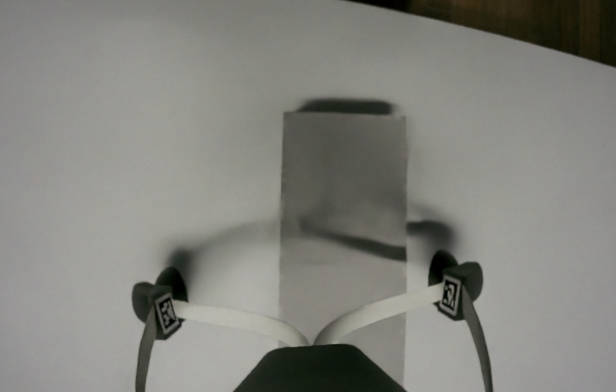

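Scene clock: 55.03 s.
r1.base_odometry: x=+0.000 y=+0.000 heading=+0.000 (m, m, rad; r1's odometry frame)
r1.turned_by_wheels: +0.000 (rad since the last result)
r1.turned_by_imu: -0.001 (rad since the last result)
r1.base_tilt: forward=-0.1 right=-0.6 (deg)
r1.lidar_m: 1.23 1.69 1.95 3.34 0.99 1.14 1.07 1.08 0.72 0.62 0.63 0.73
r1.base_status: not commanded
r1.joint_positions: lift_m=+0.158 arm_m=+0.001 wrist_yaw_rad=+3.157 wrist_pitch_rad=+0.006 wrist_roll_rad=-0.020 gripper_m=+0.057
r1.joint_status: not commanded
r1.motor_effort: lift_m=+18(18) arm_m=+0(0) wrist_yaw_rad=+0(0) wrist_pitch_rad=-6(7) wrist_roll_rad=-1(1) gripper_m=+1(1) wheel_0=+0(0) wheel_1=+0(0) wheel_2=+0(0) (%)
r1.hand_pose: x=-0.1182 y=+0.0829 z=+0.3347 quat_wxyz=(-0.008, -0.003, -0.010, +1.000) (m; r1's base frame)
r1.wrist_depth_mm: - 138 206 1308 1336 1397 1464 / - 107 137 1255 1366 1397 1160 / - 111 137 1281 1308 1430 1499 / - 127 154 1255 1308 1430 1464 / 195 1160 1229 1255 1308 1397 1464 / 213 1160 1160 1205 211 1060 1118 / 213 960 842 904 854 778 831
r2.base_odometry: x=+0.735 y=+0.144 heading=+0.685 (m, m, rad; r2's odometry frame)
r2.turned_by_wheels: +0.000 (rad since the last result)
r2.turned_by_imu: +0.001 (rad since the last result)
r2.base_tilt: forward=+0.6 right=+0.1 (deg)
r2.lidar_m: 0.75 0.86 1.65 2.27 2.33 1.74 1.74 2.09 2.52 2.32 1.21 0.77
r2.base_status: not commanded
r2.joint_positions: lift_m=+1.080 arm_m=+0.011 wrist_yaw_rad=+0.000 wrist_pitch_rad=+1.451 wrist_roll_rad=+0.000 gripper_m=+0.120
r2.joint_status: not commanded
r2.motor_effort: lift_m=+23(23) arm_m=-6(5) wrist_yaw_rad=+2(3) wrist_pitch_rad=-1(2) wrist_roll_rad=-1(1) gripper_m=-1(1) wheel_0=-2(1) wheel_1=+0(0) wheel_2=+2(2) (%)
r2.hand_pose: x=+0.2164 y=-0.0874 z=+0.9715 quat_wxyz=(+0.748, +0.000, +0.663, +0.000) (m; r2's base frame)
r2.wrist_depth_mm: 1138 1160 1182 1205 1205 1229 1205 / 1229 1229 1255 1281 1281 1281 1336 / 1160 1205 1205 1229 1229 1281 1308 / 1182 1160 1182 1229 1205 1255 1281 / 1138 1160 1160 1182 1205 1205 1229 / 1118 1118 960 946 213 1160 1182 / 1078 1098 917 151 1160 1118 1160
r3.base_odometry: x=-1.817 y=-0.892 heading=-1.749 (m, m, rad; r3's odometry frame)
r3.turned_by_wheels: +0.000 (rad since the last result)
r3.turned_by_imu: -0.001 (rad since the last result)
r3.base_tilt: forward=-0.3 right=+0.8 (deg)
r3.lidar_m: 0.36 0.39 0.70 1.50 2.47 1.40 1.30 1.34 2.47 2.31 0.56 0.39
r3.base_status: not commanded
r3.joint_positions: lift_m=+1.000 arm_m=+0.414 wrist_yaw_rad=+0.000 wrist_pitch_rad=+1.450 wrist_roll_rad=-0.300 gripper_m=+0.001
r3.joint_status: all done
r3.motor_effort: lift_m=+17(17) arm_m=+4(5) wrist_yaw_rad=+1(0) wrist_pitch_rad=+1(1) wrist_roll_rad=+0(2) gripper_m=-41(40) wheel_0=+0(1) wheel_1=+2(2) wheel_2=+2(2) (%)
r3.hand_pose: x=+0.6198 y=-0.0874 z=+0.8921 quat_wxyz=(+0.740, -0.112, +0.656, +0.099) (m; r3's base frame)
r3.wrist_depth_mm: 260 264 265 268 271 273 1205 / 258 260 263 266 267 270 272 / 256 257 258 211 263 267 268 / 252 254 256 208 260 262 266 / 249 251 253 205 257 259 262 / 246 249 200 203 197 177 257 / 243 244 246 111 252 253 -
pictures: none
No camera images: the call's "cameras" was empty. Leave "cameras" out to get every camera's image.

Scene clock: 56.03 s.
r1.base_odometry: x=+0.000 y=+0.000 heading=+0.000 (m, m, rad; r1's odometry frame)
r1.turned_by_wheels: +0.000 (rad since the last result)
r1.turned_by_imu: +0.000 (rad since the last result)
r1.base_tilt: forward=-0.2 right=-0.6 (deg)
r1.lidar_m: 1.24 1.66 1.96 3.31 0.99 1.14 1.09 1.08 0.76 0.62 0.63 0.73
r1.base_status: not commanded
r1.joint_positions: lift_m=+0.158 arm_m=+0.001 wrist_yaw_rad=+3.157 wrist_pitch_rad=+0.006 wrist_roll_rad=-0.020 gripper_m=+0.057
r1.joint_status: not commanded
r1.motor_effort: lift_m=+18(18) arm_m=+0(0) wrist_yaw_rad=+0(0) wrist_pitch_rad=-8(8) wrist_roll_rad=-1(1) gripper_m=-2(2) wheel_0=+0(0) wheel_1=+0(0) wheel_2=+0(0) (%)
r1.hand_pose: x=-0.1182 y=+0.0829 z=+0.3347 quat_wxyz=(-0.008, -0.003, -0.010, +1.000) (m; r1's base frame)
r1.wrist_depth_mm: - 137 204 1281 1336 1430 1499 / - 107 136 1255 1336 1397 1160 / - 111 137 1281 1366 1397 1464 / - 128 154 1281 1336 1397 1464 / 195 1138 1229 1281 1336 1430 1430 / 213 1160 1160 1182 211 1078 1118 / 213 976 854 891 854 778 820
r2.base_odometry: x=+0.735 y=+0.144 heading=+0.685 (m, m, rad; r2's odometry frame)
r2.turned_by_wheels: +0.000 (rad since the last result)
r2.turned_by_imu: +0.000 (rad since the last result)
r2.base_tilt: forward=+0.6 right=+0.1 (deg)
r2.lidar_m: 0.76 0.86 1.66 2.27 2.33 1.74 1.73 2.06 2.48 2.33 1.22 0.77
r2.base_status: not commanded
r2.joint_positions: lift_m=+1.080 arm_m=+0.011 wrist_yaw_rad=+0.000 wrist_pitch_rad=+1.451 wrist_roll_rad=+0.000 gripper_m=+0.120
r2.joint_status: not commanded
r2.motor_effort: lift_m=+23(23) arm_m=-5(5) wrist_yaw_rad=+2(3) wrist_pitch_rad=-1(1) wrist_roll_rad=-1(1) gripper_m=-2(1) wheel_0=-2(2) wheel_1=+0(0) wheel_2=+2(2) (%)
r2.hand_pose: x=+0.2164 y=-0.0874 z=+0.9715 quat_wxyz=(+0.748, +0.000, +0.663, +0.000) (m; r2's base frame)
r2.wrist_depth_mm: 1138 1160 1182 1205 1205 1182 1205 / 1229 1229 1255 1308 1308 1281 1308 / 1182 1182 1205 1229 1229 1255 1255 / 1160 1160 1182 1205 1205 1229 1255 / 1118 1160 1182 1182 1205 1182 1229 / 1118 1118 946 991 214 1160 1182 / 1098 1098 917 151 1160 1160 1138
r3.base_odometry: x=-1.817 y=-0.892 heading=-1.749 (m, m, rad; r3's odometry frame)
r3.turned_by_wheels: +0.000 (rad since the last result)
r3.turned_by_imu: +0.000 (rad since the last result)
r3.base_tilt: forward=-0.4 right=+0.8 (deg)
r3.lidar_m: 0.36 0.38 0.69 1.51 2.45 1.40 1.30 1.34 2.47 2.28 0.57 0.39
r3.base_status: not commanded
r3.joint_positions: lift_m=+1.040 arm_m=+0.414 wrist_yaw_rad=+0.000 wrist_pitch_rad=+1.451 wrist_roll_rad=-0.300 gripper_m=+0.001
r3.joint_status: all done
r3.motor_effort: lift_m=+26(29) arm_m=+4(4) wrist_yaw_rad=+0(1) wrist_pitch_rad=+0(1) wrist_roll_rad=+3(0) gripper_m=-39(41) wheel_0=+0(0) wheel_1=+2(2) wheel_2=+2(2) (%)
r3.hand_pose: x=+0.6198 y=-0.0874 z=+0.9313 quat_wxyz=(+0.740, -0.112, +0.656, +0.099) (m; r3's base frame)
r3.wrist_depth_mm: 303 304 307 309 1229 1281 1229 / 298 301 303 307 309 312 315 / 296 297 300 211 306 307 310 / 291 294 296 208 300 303 306 / 286 289 291 205 297 300 300 / 283 286 201 202 197 177 298 / 281 282 285 111 289 293 294
pictures: r2_head_camera, r3_wrist_camera
Images, in order (width x height): r2_head_camera 420x560, r3_wrist_camera 616x392.

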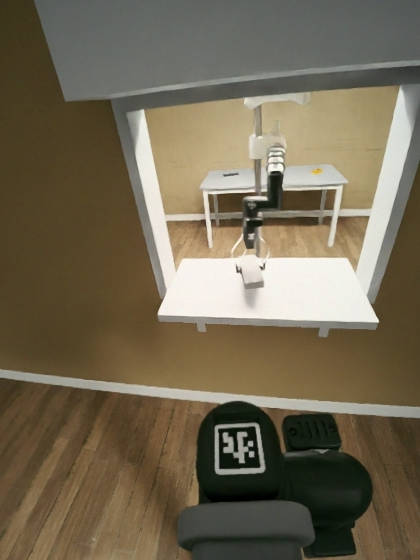

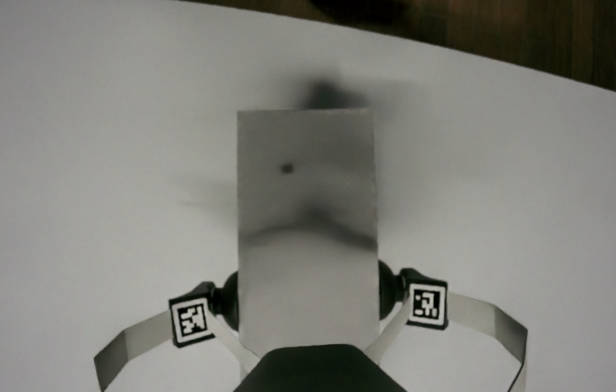

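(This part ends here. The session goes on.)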